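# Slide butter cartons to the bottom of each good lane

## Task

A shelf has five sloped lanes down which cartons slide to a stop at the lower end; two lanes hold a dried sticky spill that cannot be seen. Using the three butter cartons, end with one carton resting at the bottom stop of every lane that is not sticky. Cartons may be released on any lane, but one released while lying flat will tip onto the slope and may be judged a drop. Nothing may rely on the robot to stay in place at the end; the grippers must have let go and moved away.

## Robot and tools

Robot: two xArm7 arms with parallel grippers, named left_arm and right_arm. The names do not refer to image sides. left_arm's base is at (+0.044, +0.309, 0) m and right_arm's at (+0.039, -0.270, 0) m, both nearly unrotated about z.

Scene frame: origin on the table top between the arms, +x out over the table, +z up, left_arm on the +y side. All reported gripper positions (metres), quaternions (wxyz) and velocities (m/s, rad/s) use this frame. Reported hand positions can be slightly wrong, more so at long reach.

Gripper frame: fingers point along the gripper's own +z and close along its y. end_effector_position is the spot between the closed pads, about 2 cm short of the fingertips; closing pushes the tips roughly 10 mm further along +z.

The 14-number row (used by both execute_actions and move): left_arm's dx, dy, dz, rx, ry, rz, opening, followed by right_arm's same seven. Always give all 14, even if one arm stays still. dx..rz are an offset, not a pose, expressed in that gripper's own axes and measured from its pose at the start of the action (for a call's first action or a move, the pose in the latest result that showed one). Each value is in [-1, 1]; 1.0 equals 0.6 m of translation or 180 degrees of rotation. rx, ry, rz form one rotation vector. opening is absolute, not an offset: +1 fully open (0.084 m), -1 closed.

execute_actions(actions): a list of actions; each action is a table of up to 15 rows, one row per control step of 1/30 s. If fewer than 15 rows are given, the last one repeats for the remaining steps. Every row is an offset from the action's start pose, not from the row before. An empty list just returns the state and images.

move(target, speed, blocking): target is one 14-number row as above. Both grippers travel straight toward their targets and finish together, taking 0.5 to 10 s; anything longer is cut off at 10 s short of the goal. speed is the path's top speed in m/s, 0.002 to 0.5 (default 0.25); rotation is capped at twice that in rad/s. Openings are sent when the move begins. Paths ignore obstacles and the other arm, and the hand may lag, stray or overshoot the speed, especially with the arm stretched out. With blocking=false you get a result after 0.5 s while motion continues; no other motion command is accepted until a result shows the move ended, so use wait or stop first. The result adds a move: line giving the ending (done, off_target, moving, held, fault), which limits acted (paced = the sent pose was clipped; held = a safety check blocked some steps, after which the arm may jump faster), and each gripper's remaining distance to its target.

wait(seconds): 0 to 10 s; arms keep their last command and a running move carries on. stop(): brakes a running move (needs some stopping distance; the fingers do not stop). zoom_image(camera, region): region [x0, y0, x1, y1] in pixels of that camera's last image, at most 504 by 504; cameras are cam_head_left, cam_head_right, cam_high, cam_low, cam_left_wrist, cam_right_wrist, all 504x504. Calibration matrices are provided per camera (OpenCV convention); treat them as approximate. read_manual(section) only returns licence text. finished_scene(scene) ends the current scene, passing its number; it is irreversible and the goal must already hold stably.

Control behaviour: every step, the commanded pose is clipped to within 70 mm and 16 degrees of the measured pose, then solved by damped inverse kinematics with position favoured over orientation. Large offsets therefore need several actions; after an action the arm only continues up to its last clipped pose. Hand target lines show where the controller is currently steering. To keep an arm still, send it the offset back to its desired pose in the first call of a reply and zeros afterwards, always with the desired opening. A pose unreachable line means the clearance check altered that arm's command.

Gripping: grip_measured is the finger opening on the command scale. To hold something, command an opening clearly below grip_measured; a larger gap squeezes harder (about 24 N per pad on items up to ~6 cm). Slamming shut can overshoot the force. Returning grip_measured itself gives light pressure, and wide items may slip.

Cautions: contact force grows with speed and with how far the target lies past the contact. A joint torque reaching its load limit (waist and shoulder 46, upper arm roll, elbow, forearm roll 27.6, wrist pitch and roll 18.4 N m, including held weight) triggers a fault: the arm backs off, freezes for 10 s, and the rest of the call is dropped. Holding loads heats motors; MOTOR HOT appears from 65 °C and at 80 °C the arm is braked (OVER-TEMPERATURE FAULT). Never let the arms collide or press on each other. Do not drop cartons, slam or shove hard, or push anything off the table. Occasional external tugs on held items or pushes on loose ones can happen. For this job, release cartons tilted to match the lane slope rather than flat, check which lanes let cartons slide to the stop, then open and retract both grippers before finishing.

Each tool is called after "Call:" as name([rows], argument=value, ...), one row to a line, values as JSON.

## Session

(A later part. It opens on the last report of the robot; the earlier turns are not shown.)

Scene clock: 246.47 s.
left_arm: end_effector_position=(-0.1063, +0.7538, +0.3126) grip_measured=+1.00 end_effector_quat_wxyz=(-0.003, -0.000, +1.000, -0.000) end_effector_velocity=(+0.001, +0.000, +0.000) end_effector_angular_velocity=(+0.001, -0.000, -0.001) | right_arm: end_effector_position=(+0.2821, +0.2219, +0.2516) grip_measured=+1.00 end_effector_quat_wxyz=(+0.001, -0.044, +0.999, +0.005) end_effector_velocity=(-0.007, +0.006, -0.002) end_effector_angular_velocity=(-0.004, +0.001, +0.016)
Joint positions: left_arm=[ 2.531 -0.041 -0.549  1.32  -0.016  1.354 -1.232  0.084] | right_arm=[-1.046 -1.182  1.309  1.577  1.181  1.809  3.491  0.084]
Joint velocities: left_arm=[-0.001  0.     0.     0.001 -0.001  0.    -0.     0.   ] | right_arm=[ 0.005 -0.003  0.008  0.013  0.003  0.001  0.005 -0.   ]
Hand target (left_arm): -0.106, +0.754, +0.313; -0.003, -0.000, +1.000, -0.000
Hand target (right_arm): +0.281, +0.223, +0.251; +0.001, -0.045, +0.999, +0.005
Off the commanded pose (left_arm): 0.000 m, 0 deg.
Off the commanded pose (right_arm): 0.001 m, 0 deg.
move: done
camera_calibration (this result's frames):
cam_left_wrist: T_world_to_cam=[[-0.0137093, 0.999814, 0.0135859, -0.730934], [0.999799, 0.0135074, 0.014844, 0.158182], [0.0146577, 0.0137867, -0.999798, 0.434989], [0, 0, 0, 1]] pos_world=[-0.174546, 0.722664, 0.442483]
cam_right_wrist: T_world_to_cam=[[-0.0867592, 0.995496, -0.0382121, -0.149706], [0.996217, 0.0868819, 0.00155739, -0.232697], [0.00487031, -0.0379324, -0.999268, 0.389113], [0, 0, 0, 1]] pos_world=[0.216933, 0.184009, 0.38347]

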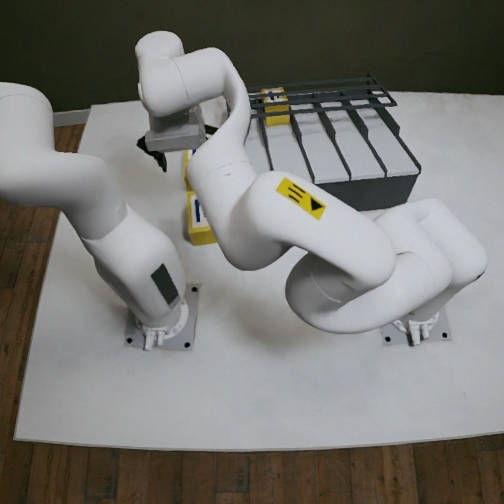

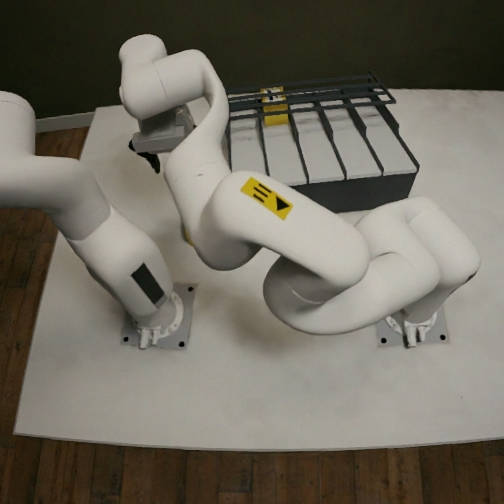

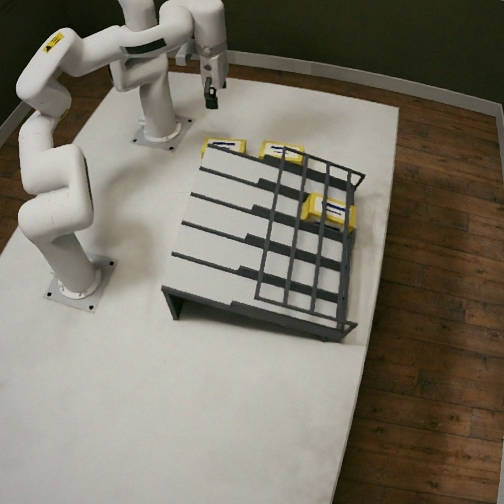

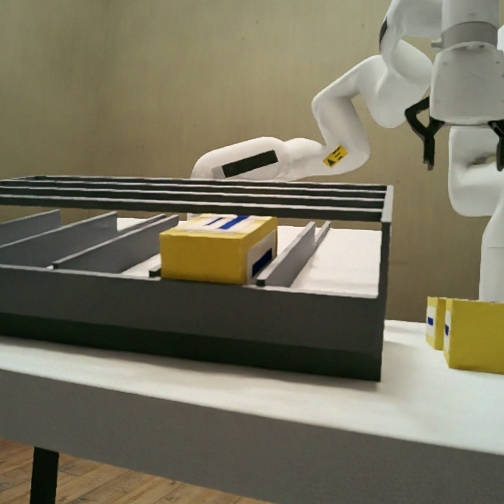

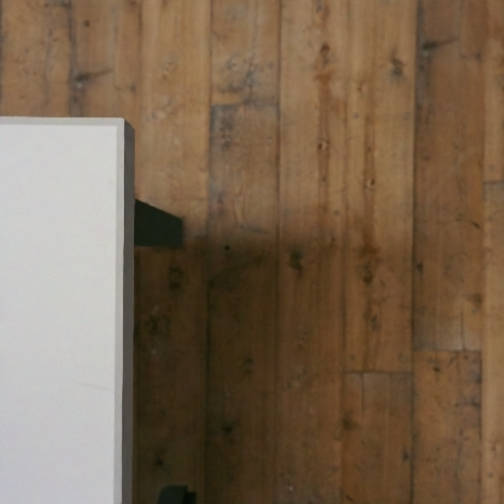

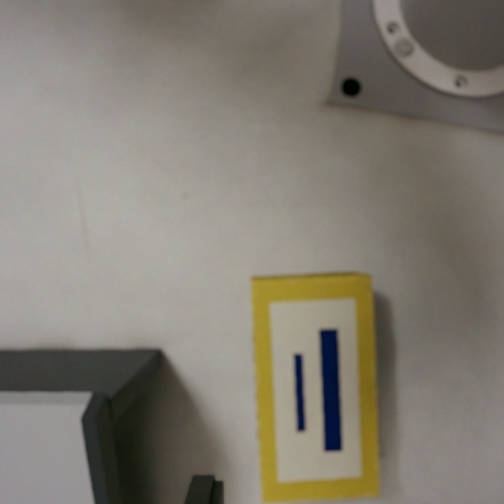

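Call:
move(target=[0,0,0,0,0,0,1,0,0,0.34,0,0,0,1], speed=0.12)

Call:
move(target=[0,0,0,0,0,0,1,0,0,0,0,0,0,-0.2])

Call:
move(target=[0,0,0,0,0,0,1,0,0,-0.35,0,0,0,-0.2], speed=0.12)

Scene clock: 258.77 s.
left_arm: end_effector_position=(-0.1063, +0.7538, +0.3126) grip_measured=+1.00 end_effector_quat_wxyz=(-0.003, -0.000, +1.000, -0.000) end_effector_velocity=(-0.000, -0.000, -0.000) end_effector_angular_velocity=(-0.001, +0.000, +0.000) | right_arm: end_effector_position=(+0.2826, +0.2238, +0.0486) grip_measured=+1.00 end_effector_quat_wxyz=(+0.002, -0.044, +0.999, +0.005) end_effector_velocity=(+0.001, +0.000, -0.001) end_effector_angular_velocity=(+0.001, -0.002, -0.001)
Joint positions: left_arm=[ 2.531 -0.041 -0.549  1.32  -0.016  1.354 -1.232  0.084] | right_arm=[-0.977 -1.437  1.585  1.333  1.453  1.518  3.42   0.084]
Joint velocities: left_arm=[ 0.001  0.    -0.    -0.001  0.    -0.     0.    -0.   ] | right_arm=[-0.001 -0.003  0.001  0.     0.003 -0.003 -0.     0.   ]
Hand target (left_arm): -0.106, +0.754, +0.313; -0.003, -0.000, +1.000, -0.000
Hand target (right_arm): +0.282, +0.224, +0.048; +0.001, -0.044, +0.999, +0.005
Off the commanded pose (left_arm): 0.000 m, 0 deg.
Off the commanded pose (right_arm): 0.001 m, 0 deg.
move: done
camera_calibration (this result's frames):
cam_left_wrist: T_world_to_cam=[[-0.0137095, 0.999814, 0.013586, -0.730934], [0.999799, 0.0135076, 0.014844, 0.158181], [0.0146577, 0.0137868, -0.999798, 0.434989], [0, 0, 0, 1]] pos_world=[-0.174546, 0.722664, 0.442483]
cam_right_wrist: T_world_to_cam=[[-0.08613, 0.995551, -0.0382103, -0.159478], [0.996262, 0.086321, 0.00337545, -0.233039], [0.00665879, -0.0377767, -0.999264, 0.185778], [0, 0, 0, 1]] pos_world=[0.217195, 0.185902, 0.180334]

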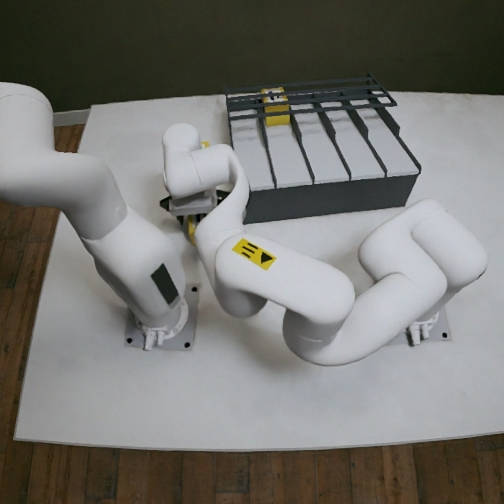

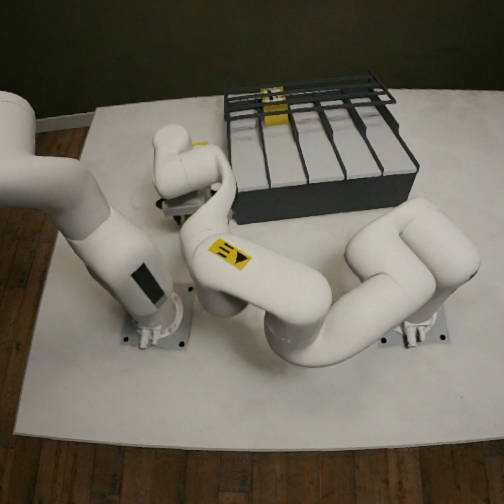

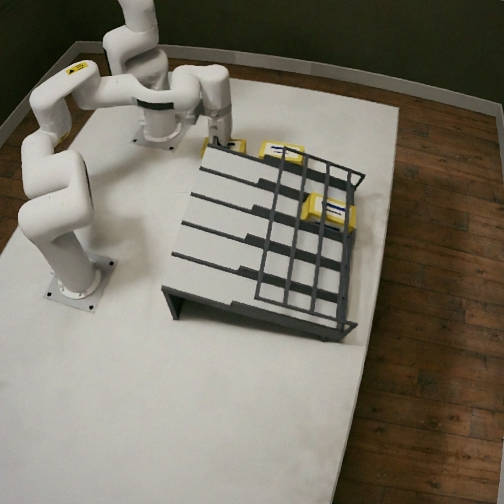

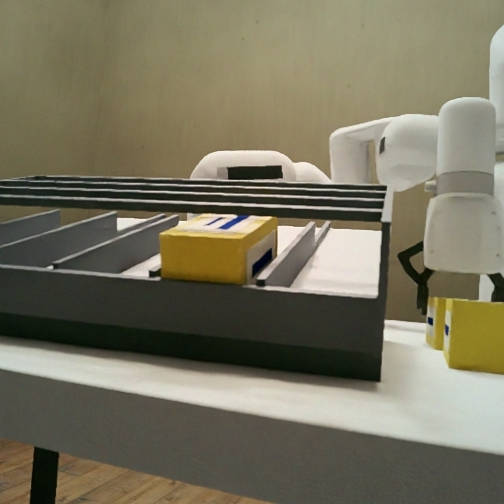

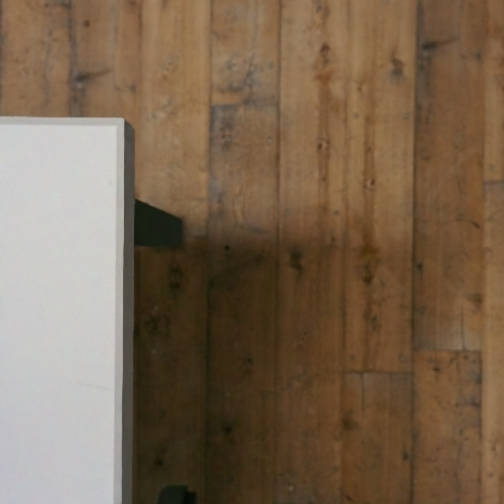

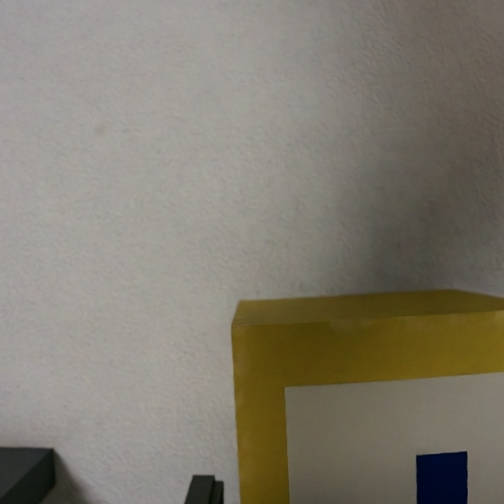

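Scene clock: 259.27 s.
left_arm: end_effector_position=(-0.1063, +0.7538, +0.3126) grip_measured=+1.00 end_effector_quat_wxyz=(-0.003, -0.000, +1.000, -0.000) end_effector_velocity=(-0.000, -0.000, -0.000) end_effector_angular_velocity=(-0.001, +0.001, -0.000) | right_arm: end_effector_position=(+0.2827, +0.2238, +0.0488) grip_measured=+0.47 end_effector_quat_wxyz=(+0.002, -0.044, +0.999, +0.005) end_effector_velocity=(+0.000, +0.000, +0.000) end_effector_angular_velocity=(+0.001, -0.000, -0.001)
Joint positions: left_arm=[ 2.531 -0.041 -0.549  1.32  -0.016  1.354 -1.232  0.084] | right_arm=[-0.977 -1.437  1.585  1.333  1.453  1.518  3.42   0.064]
Joint velocities: left_arm=[ 0.    -0.    -0.    -0.     0.002  0.001 -0.     0.   ] | right_arm=[-0.001 -0.    -0.001  0.     0.001 -0.     0.     0.   ]
Hand target (left_arm): -0.106, +0.754, +0.313; -0.003, -0.000, +1.000, -0.000
Hand target (right_arm): +0.283, +0.224, +0.049; +0.002, -0.044, +0.999, +0.005
Off the commanded pose (left_arm): 0.000 m, 0 deg.
Off the commanded pose (right_arm): 0.000 m, 0 deg.
move: done
camera_calibration (this result's frames):
cam_left_wrist: T_world_to_cam=[[-0.0137095, 0.999814, 0.0135861, -0.730934], [0.999799, 0.0135076, 0.0148439, 0.158181], [0.0146576, 0.0137869, -0.999798, 0.434989], [0, 0, 0, 1]] pos_world=[-0.174546, 0.722664, 0.442483]
cam_right_wrist: T_world_to_cam=[[-0.0860129, 0.995569, -0.0380145, -0.159527], [0.99627, 0.0862152, 0.0037094, -0.23315], [0.00697039, -0.0375536, -0.99927, 0.185839], [0, 0, 0, 1]] pos_world=[0.217263, 0.1859, 0.180504]

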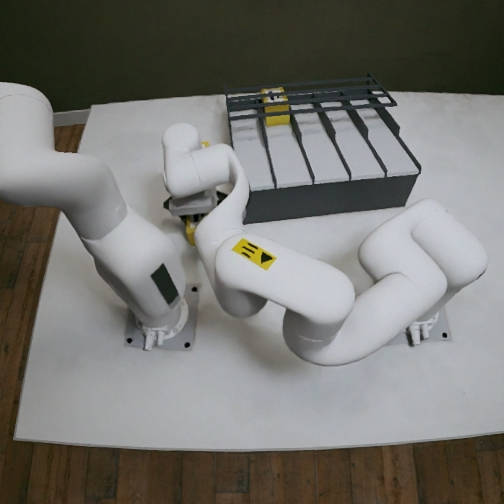

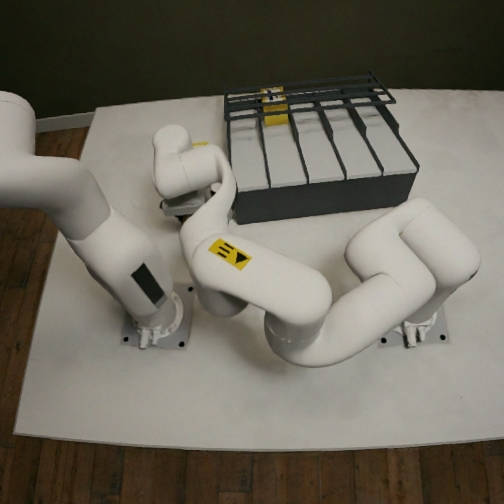

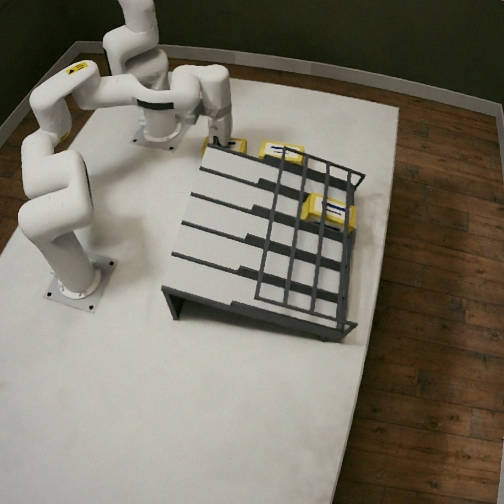

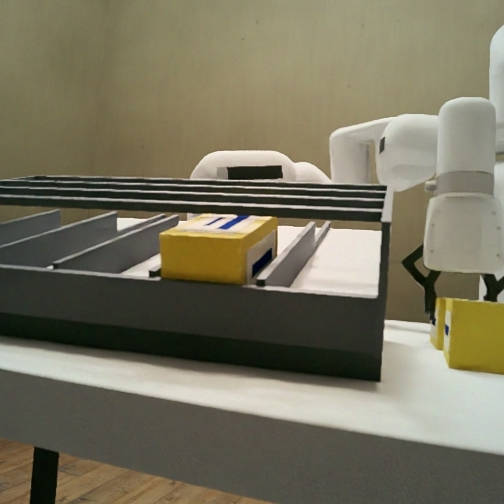

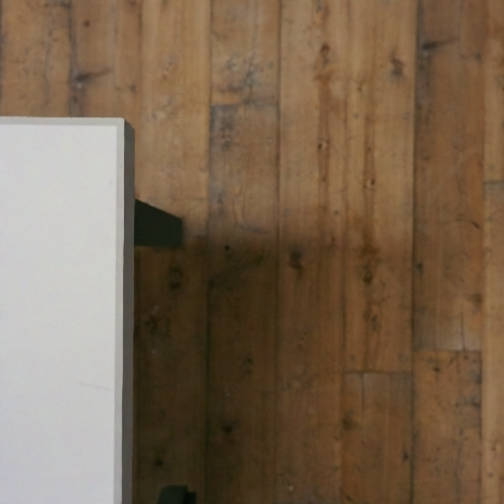

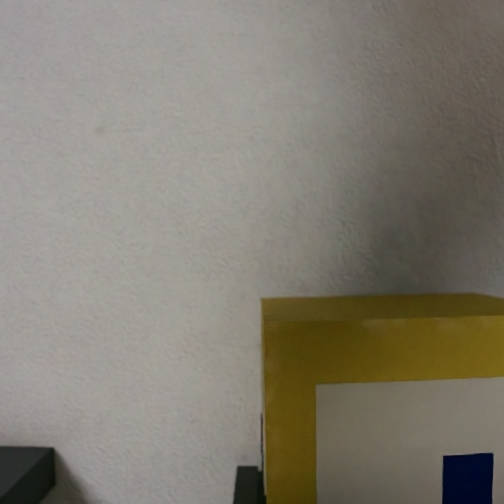

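Scene clock: 261.37 s.
left_arm: end_effector_position=(-0.1063, +0.7538, +0.3126) grip_measured=+1.00 end_effector_quat_wxyz=(-0.003, -0.000, +1.000, -0.000) end_effector_velocity=(-0.000, +0.000, +0.000) end_effector_angular_velocity=(+0.001, +0.000, +0.000) | right_arm: end_effector_position=(+0.2819, +0.2219, +0.2577) grip_measured=+0.47 end_effector_quat_wxyz=(+0.001, -0.044, +0.999, +0.005) end_effector_velocity=(-0.001, +0.001, +0.003) end_effector_angular_velocity=(-0.001, -0.003, +0.002)
Joint positions: left_arm=[ 2.531 -0.041 -0.549  1.32  -0.016  1.354 -1.232  0.084] | right_arm=[-1.05  -1.174  1.303  1.59   1.175  1.819  3.495  0.064]
Joint velocities: left_arm=[ 0. -0. -0.  0.  0. -0.  0.  0.] | right_arm=[-0.     0.002 -0.003  0.007 -0.003  0.003  0.002  0.   ]
Hand target (left_arm): -0.106, +0.754, +0.313; -0.003, -0.000, +1.000, -0.000
Hand target (right_arm): +0.282, +0.222, +0.259; +0.001, -0.044, +0.999, +0.006
Off the commanded pose (left_arm): 0.000 m, 0 deg.
Off the commanded pose (right_arm): 0.001 m, 0 deg.
move: done
camera_calibration (this result's frames):
cam_left_wrist: T_world_to_cam=[[-0.0137097, 0.999814, 0.0135862, -0.730934], [0.999799, 0.0135077, 0.0148438, 0.158181], [0.0146575, 0.013787, -0.999798, 0.434989], [0, 0, 0, 1]] pos_world=[-0.174546, 0.722664, 0.442483]
cam_right_wrist: T_world_to_cam=[[-0.0869952, 0.995483, -0.0380094, -0.149455], [0.996196, 0.0871256, 0.00178316, -0.232628], [0.0050867, -0.0377097, -0.999276, 0.395141], [0, 0, 0, 1]] pos_world=[0.216731, 0.183949, 0.389589]

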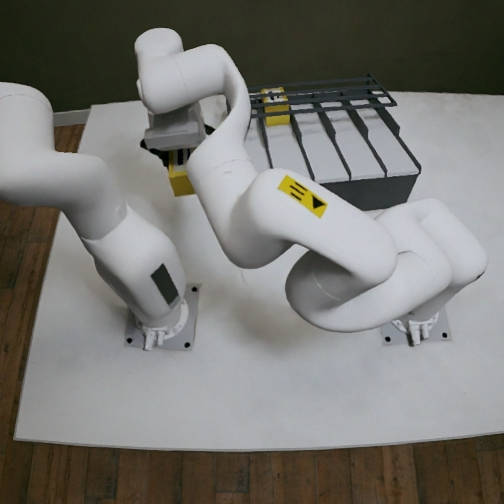

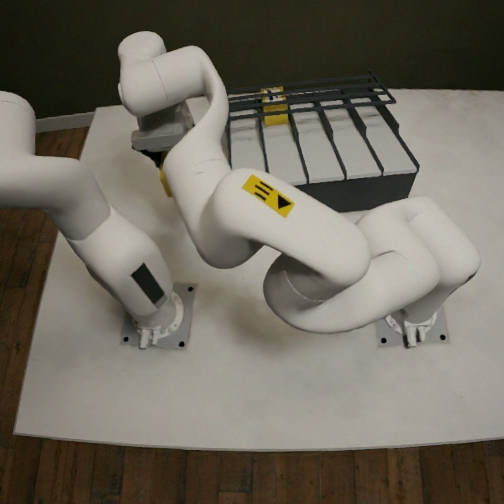

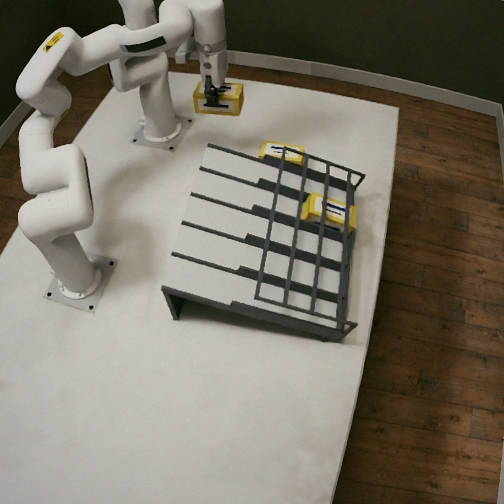

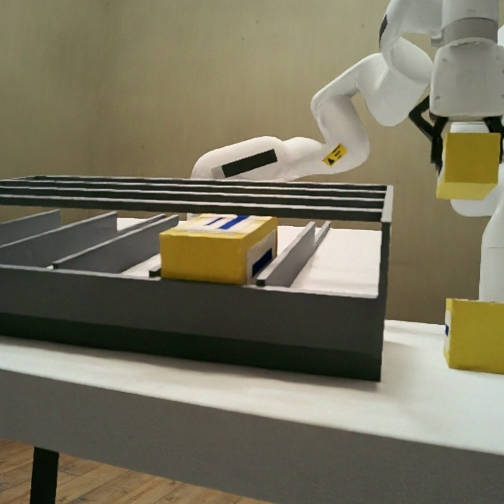

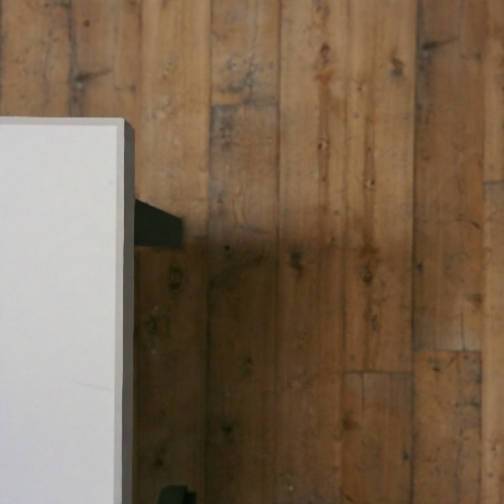

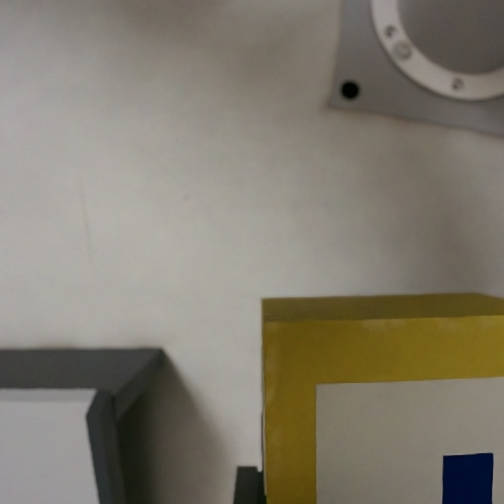

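Call:
move(target=[0,0,0,0,0,0,1,-0.102,-0.524,0.055,0,0.066,0,-0.2], speed=0.15)

Call:
move(target=[0,0,0,0,0,0,1,0,0,0.06,0,0,0,-0.2], speed=0.03)

Scene clock: 275.77 s.
left_arm: end_effector_position=(-0.1063, +0.7538, +0.3126) grip_measured=+1.00 end_effector_quat_wxyz=(-0.003, -0.000, +1.000, -0.000) end_effector_velocity=(+0.000, -0.000, -0.001) end_effector_angular_velocity=(-0.002, -0.001, -0.000) | right_arm: end_effector_position=(+0.3712, -0.0846, +0.2209) grip_measured=+0.47 end_effector_quat_wxyz=(-0.103, -0.046, +0.994, -0.001) end_effector_velocity=(+0.001, -0.002, -0.001) end_effector_angular_velocity=(-0.002, +0.002, +0.001)
Joint positions: left_arm=[ 2.531 -0.041 -0.549  1.32  -0.016  1.354 -1.232  0.084] | right_arm=[-1.239 -1.033  1.213  1.054  0.866  1.774  2.761  0.064]
Joint velocities: left_arm=[-0.     0.    -0.    -0.001 -0.     0.001 -0.    -0.   ] | right_arm=[-0.004  0.002  0.002 -0.002 -0.004 -0.003 -0.006 -0.   ]
Hand target (left_arm): -0.106, +0.754, +0.313; -0.003, -0.000, +1.000, -0.000
Hand target (right_arm): +0.371, -0.085, +0.221; -0.103, -0.045, +0.994, -0.000
Off the commanded pose (left_arm): 0.000 m, 0 deg.
Off the commanded pose (right_arm): 0.001 m, 0 deg.
move: done
camera_calibration (this result's frames):
cam_left_wrist: T_world_to_cam=[[-0.0137097, 0.999814, 0.0135864, -0.730934], [0.999799, 0.0135078, 0.0148438, 0.158181], [0.0146575, 0.0137872, -0.999798, 0.434989], [0, 0, 0, 1]] pos_world=[-0.174546, 0.722664, 0.442483]
cam_right_wrist: T_world_to_cam=[[-0.0996107, 0.99424, -0.039548, 0.166918], [0.97453, 0.0894563, -0.205641, -0.240791], [-0.200918, -0.0590248, -0.977828, 0.416297], [0, 0, 0, 1]] pos_world=[0.334927, -0.119844, 0.364152]

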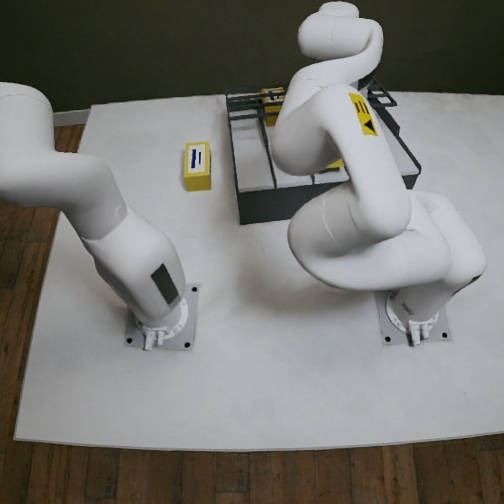

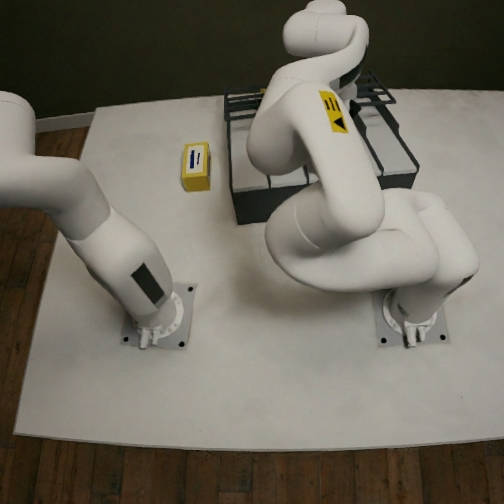

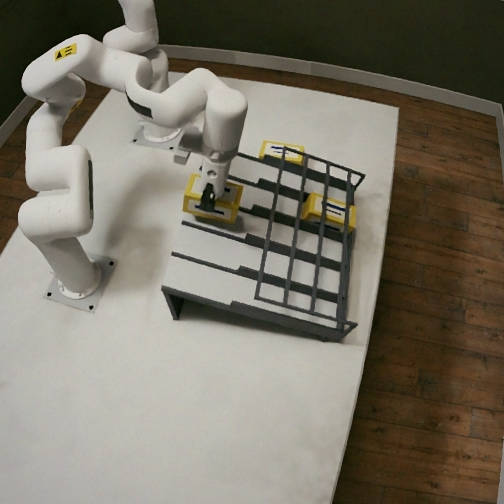

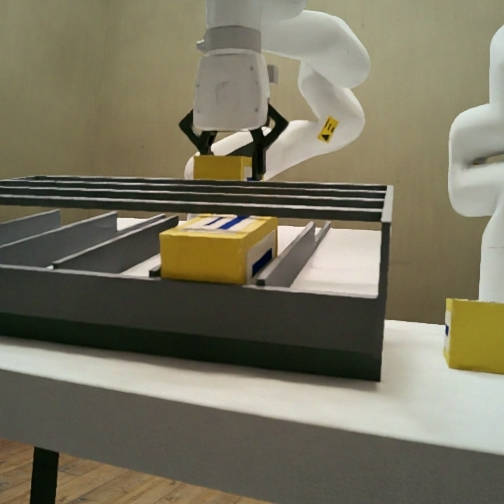

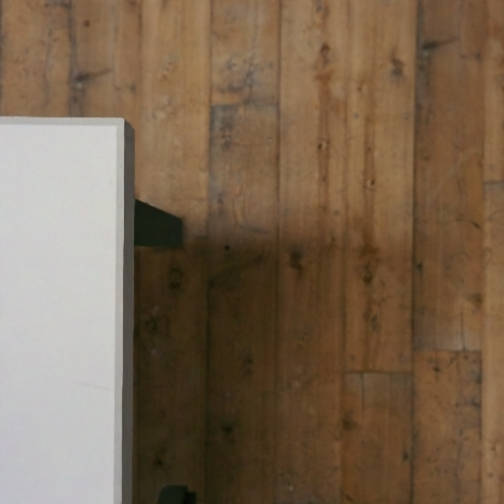

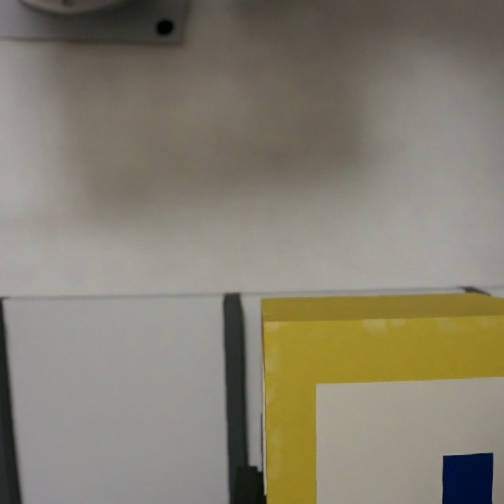

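Scene clock: 277.20 s.
left_arm: end_effector_position=(-0.1063, +0.7538, +0.3126) grip_measured=+1.00 end_effector_quat_wxyz=(-0.003, -0.000, +1.000, -0.000) end_effector_velocity=(+0.000, -0.000, -0.001) end_effector_angular_velocity=(-0.002, -0.001, -0.000) | right_arm: end_effector_position=(+0.3647, -0.0849, +0.1869) grip_measured=+0.47 end_effector_quat_wxyz=(-0.101, -0.046, +0.994, -0.001) end_effector_velocity=(+0.001, +0.000, -0.003) end_effector_angular_velocity=(-0.001, -0.003, +0.001)
Joint positions: left_arm=[ 2.531 -0.041 -0.549  1.32  -0.016  1.354 -1.232  0.084] | right_arm=[-1.21  -1.071  1.257  0.969  0.919  1.714  2.745  0.064]
Joint velocities: left_arm=[-0.     0.    -0.    -0.002 -0.001  0.     0.     0.   ] | right_arm=[ 0.001 -0.003  0.006 -0.005  0.005 -0.008 -0.001 -0.   ]
Hand target (left_arm): -0.106, +0.754, +0.313; -0.003, -0.000, +1.000, -0.000
Hand target (right_arm): +0.364, -0.085, +0.186; -0.103, -0.046, +0.994, -0.001
Off the commanded pose (left_arm): 0.000 m, 0 deg.
Off the commanded pose (right_arm): 0.001 m, 0 deg.
move: done
camera_calibration (this result's frames):
cam_left_wrist: T_world_to_cam=[[-0.0137095, 0.999814, 0.0135863, -0.730934], [0.999799, 0.0135076, 0.0148436, 0.158182], [0.0146573, 0.013787, -0.999798, 0.434989], [0, 0, 0, 1]] pos_world=[-0.174546, 0.722664, 0.442483]
cam_right_wrist: T_world_to_cam=[[-0.0995869, 0.994233, -0.0397824, 0.165309], [0.975205, 0.0895838, -0.202361, -0.24222], [-0.197631, -0.0589485, -0.978503, 0.380615], [0, 0, 0, 1]] pos_world=[0.327898, -0.12022, 0.329993]

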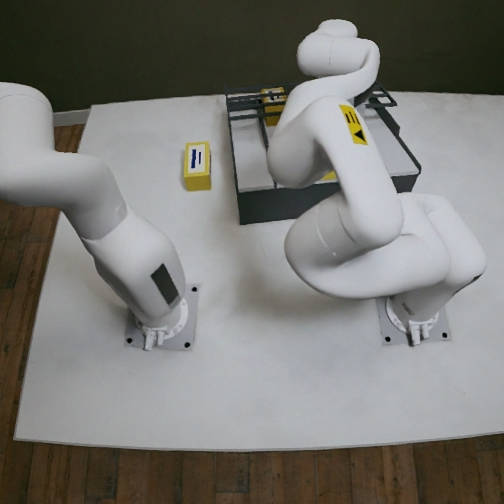

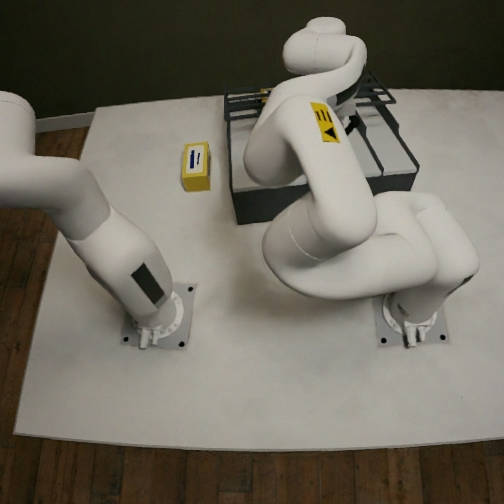

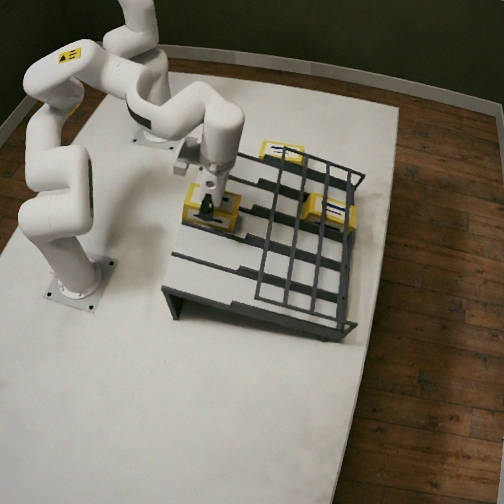

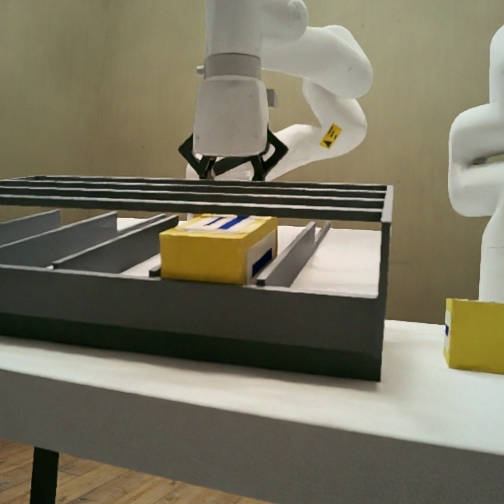

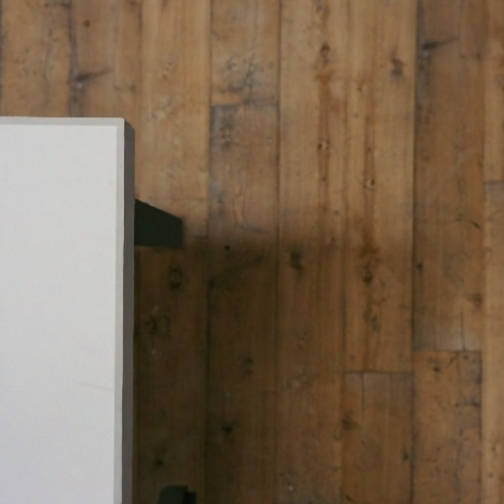

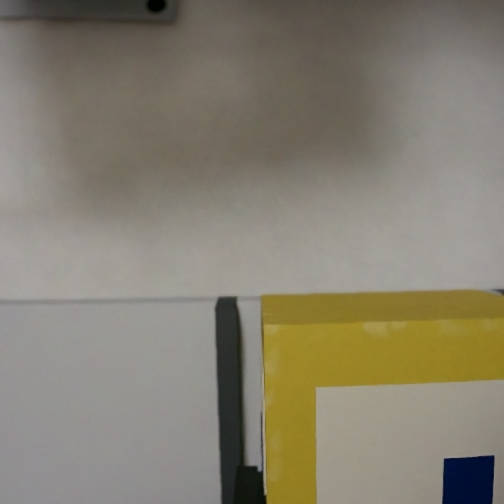

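Call:
move(target=[0,0,0,0,0,0,1,0,0,0,0,0,0,0.8])

Call:
move(target=[0,0,0,0,0,0,1,0,0,-0.2,0,0,0,0.8])

Scene clock: 302.17 s.
left_arm: end_effector_position=(-0.1063, +0.7538, +0.3126) grip_measured=+1.00 end_effector_quat_wxyz=(-0.003, -0.000, +1.000, -0.000) end_effector_velocity=(-0.000, -0.000, +0.000) end_effector_angular_velocity=(+0.000, -0.000, +0.001) | right_arm: end_effector_position=(+0.3647, -0.0849, +0.1869) grip_measured=+0.80 end_effector_quat_wxyz=(-0.102, -0.046, +0.994, -0.001) end_effector_velocity=(+0.000, -0.000, -0.000) end_effector_angular_velocity=(-0.002, +0.000, +0.000)
Joint positions: left_arm=[ 2.531 -0.041 -0.549  1.32  -0.016  1.354 -1.232  0.084] | right_arm=[-1.21  -1.072  1.257  0.969  0.92   1.714  2.745  0.077]
Joint velocities: left_arm=[ 0.001  0.     0.     0.    -0.     0.    -0.    -0.   ] | right_arm=[-0.    -0.     0.     0.    -0.002 -0.001  0.     0.   ]
Hand target (left_arm): -0.106, +0.754, +0.313; -0.003, -0.000, +1.000, -0.000
Hand target (right_arm): +0.365, -0.085, +0.187; -0.101, -0.046, +0.994, -0.001
Off the commanded pose (left_arm): 0.000 m, 0 deg.
Off the commanded pose (right_arm): 0.000 m, 0 deg.
move: done
camera_calibration (this result's frames):
cam_left_wrist: T_world_to_cam=[[-0.0137097, 0.999814, 0.0135863, -0.730934], [0.999799, 0.0135078, 0.0148436, 0.158182], [0.0146573, 0.0137871, -0.999798, 0.434989], [0, 0, 0, 1]] pos_world=[-0.174546, 0.722664, 0.442483]
cam_right_wrist: T_world_to_cam=[[-0.0995942, 0.994233, -0.0397699, 0.165301], [0.97518, 0.0895864, -0.202479, -0.242163], [-0.197748, -0.0589485, -0.978479, 0.380617], [0, 0, 0, 1]] pos_world=[0.327882, -0.120216, 0.329966]

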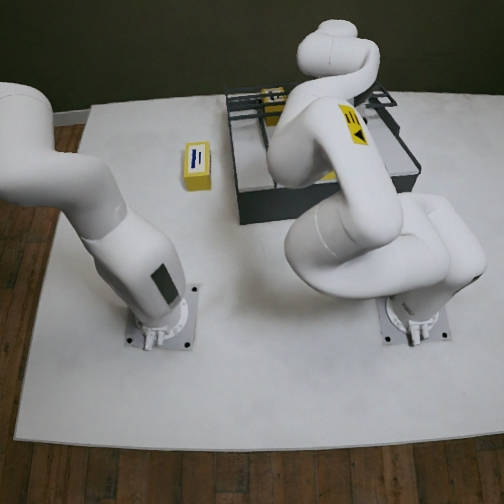

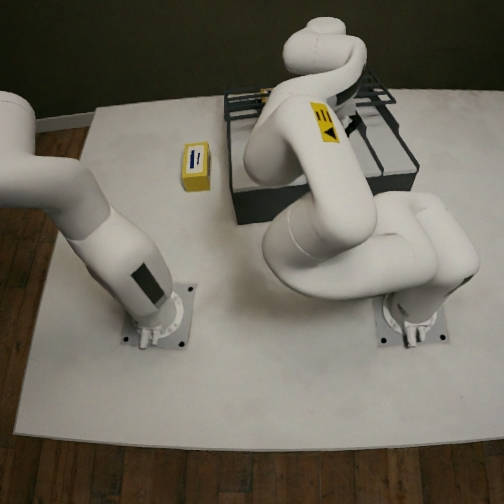

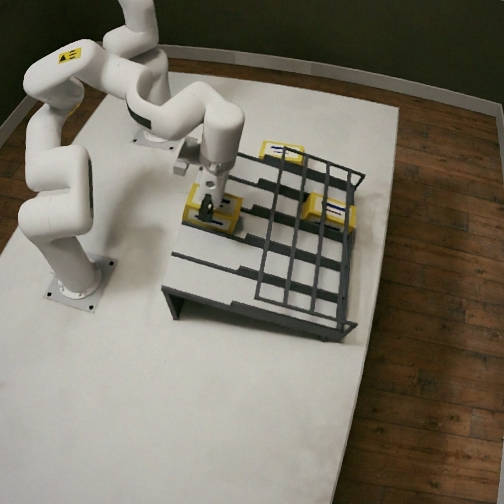

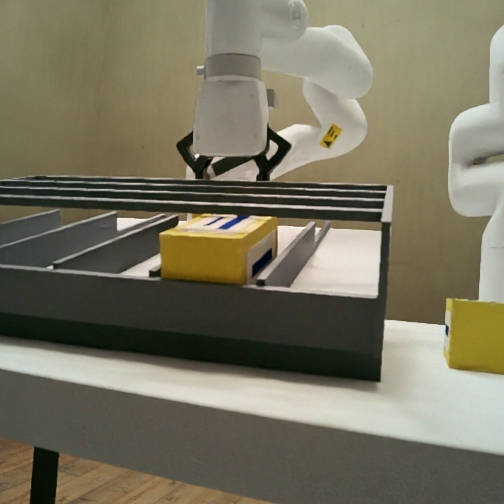

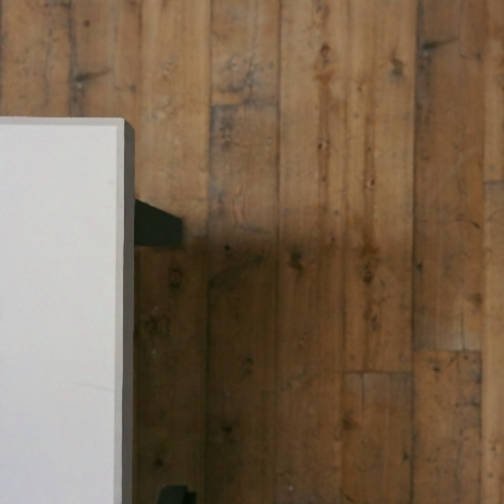

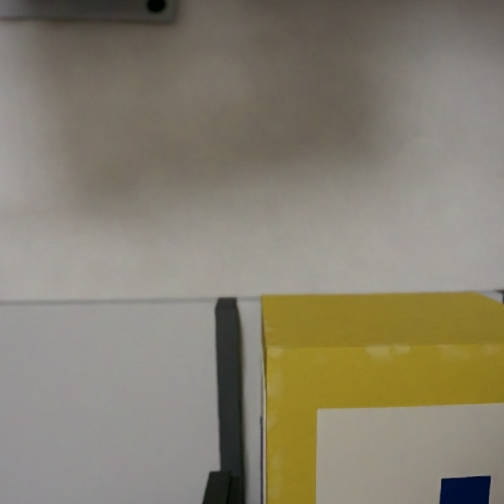

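Scene clock: 303.13 s.
left_arm: end_effector_position=(-0.1063, +0.7538, +0.3126) grip_measured=+1.00 end_effector_quat_wxyz=(-0.003, -0.000, +1.000, -0.000) end_effector_velocity=(-0.000, +0.000, +0.000) end_effector_angular_velocity=(+0.000, +0.001, +0.000) | right_arm: end_effector_position=(+0.3888, -0.0834, +0.3037) grip_measured=+0.80 end_effector_quat_wxyz=(-0.102, -0.046, +0.994, -0.000) end_effector_velocity=(+0.002, -0.001, +0.004) end_effector_angular_velocity=(+0.002, -0.006, -0.005)
Joint positions: left_arm=[ 2.531 -0.041 -0.549  1.32  -0.016  1.354 -1.232  0.084] | right_arm=[-1.328 -0.915  1.155  1.301  0.765  1.914  2.813  0.077]
Joint velocities: left_arm=[ 0.    -0.     0.     0.001  0.001 -0.    -0.     0.   ] | right_arm=[-0.005  0.004 -0.007  0.009 -0.001  0.004  0.002 -0.   ]
Hand target (left_arm): -0.106, +0.754, +0.313; -0.003, -0.000, +1.000, -0.000
Hand target (right_arm): +0.389, -0.084, +0.304; -0.102, -0.046, +0.994, -0.000
Off the commanded pose (left_arm): 0.000 m, 0 deg.
Off the commanded pose (right_arm): 0.001 m, 0 deg.
move: done
camera_calibration (this result's frames):
cam_left_wrist: T_world_to_cam=[[-0.0137097, 0.999814, 0.0135865, -0.730934], [0.999799, 0.0135078, 0.0148435, 0.158182], [0.0146572, 0.0137872, -0.999798, 0.434989], [0, 0, 0, 1]] pos_world=[-0.174546, 0.722664, 0.442483]
cam_right_wrist: T_world_to_cam=[[-0.100266, 0.994188, -0.0392083, 0.170905], [0.974894, 0.0902932, -0.203541, -0.241743], [-0.198818, -0.0586323, -0.978281, 0.500176], [0, 0, 0, 1]] pos_world=[0.352253, -0.118758, 0.446809]

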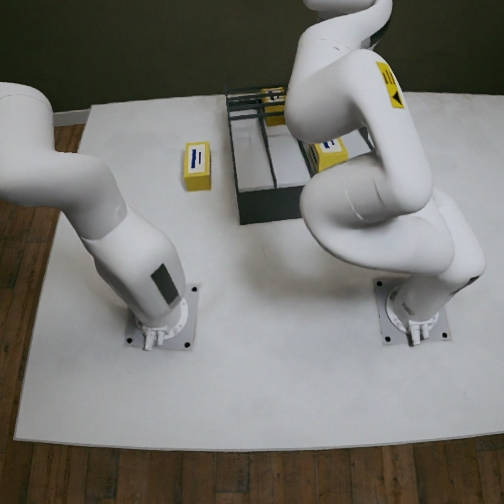

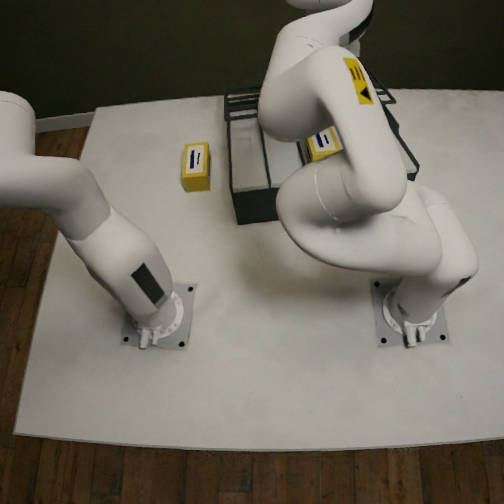

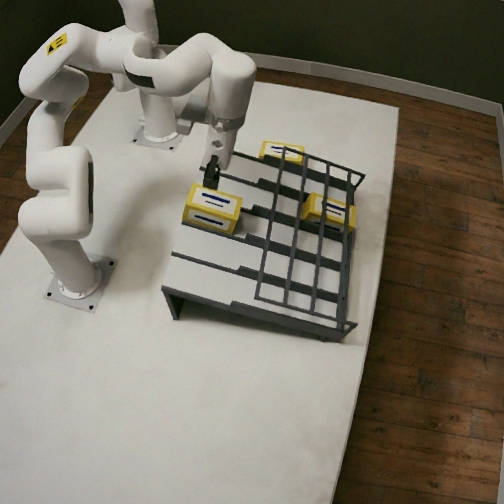

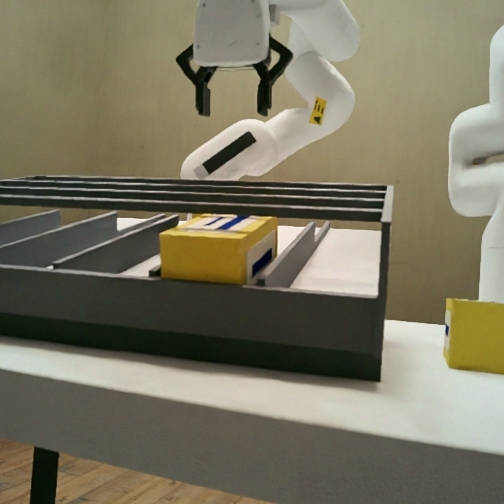

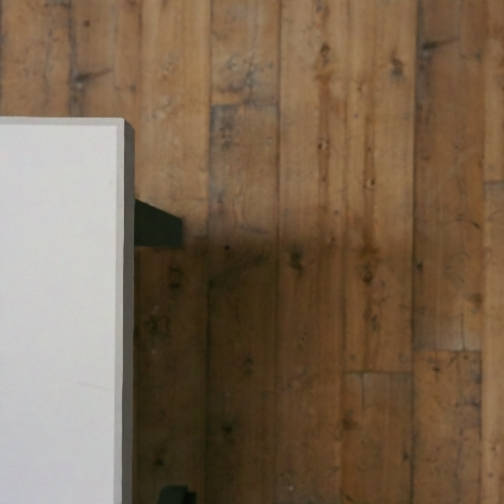

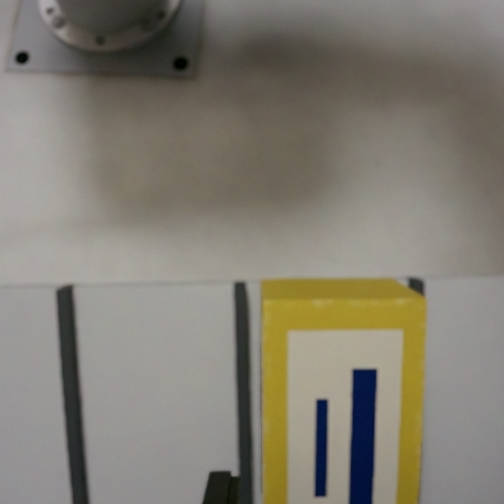

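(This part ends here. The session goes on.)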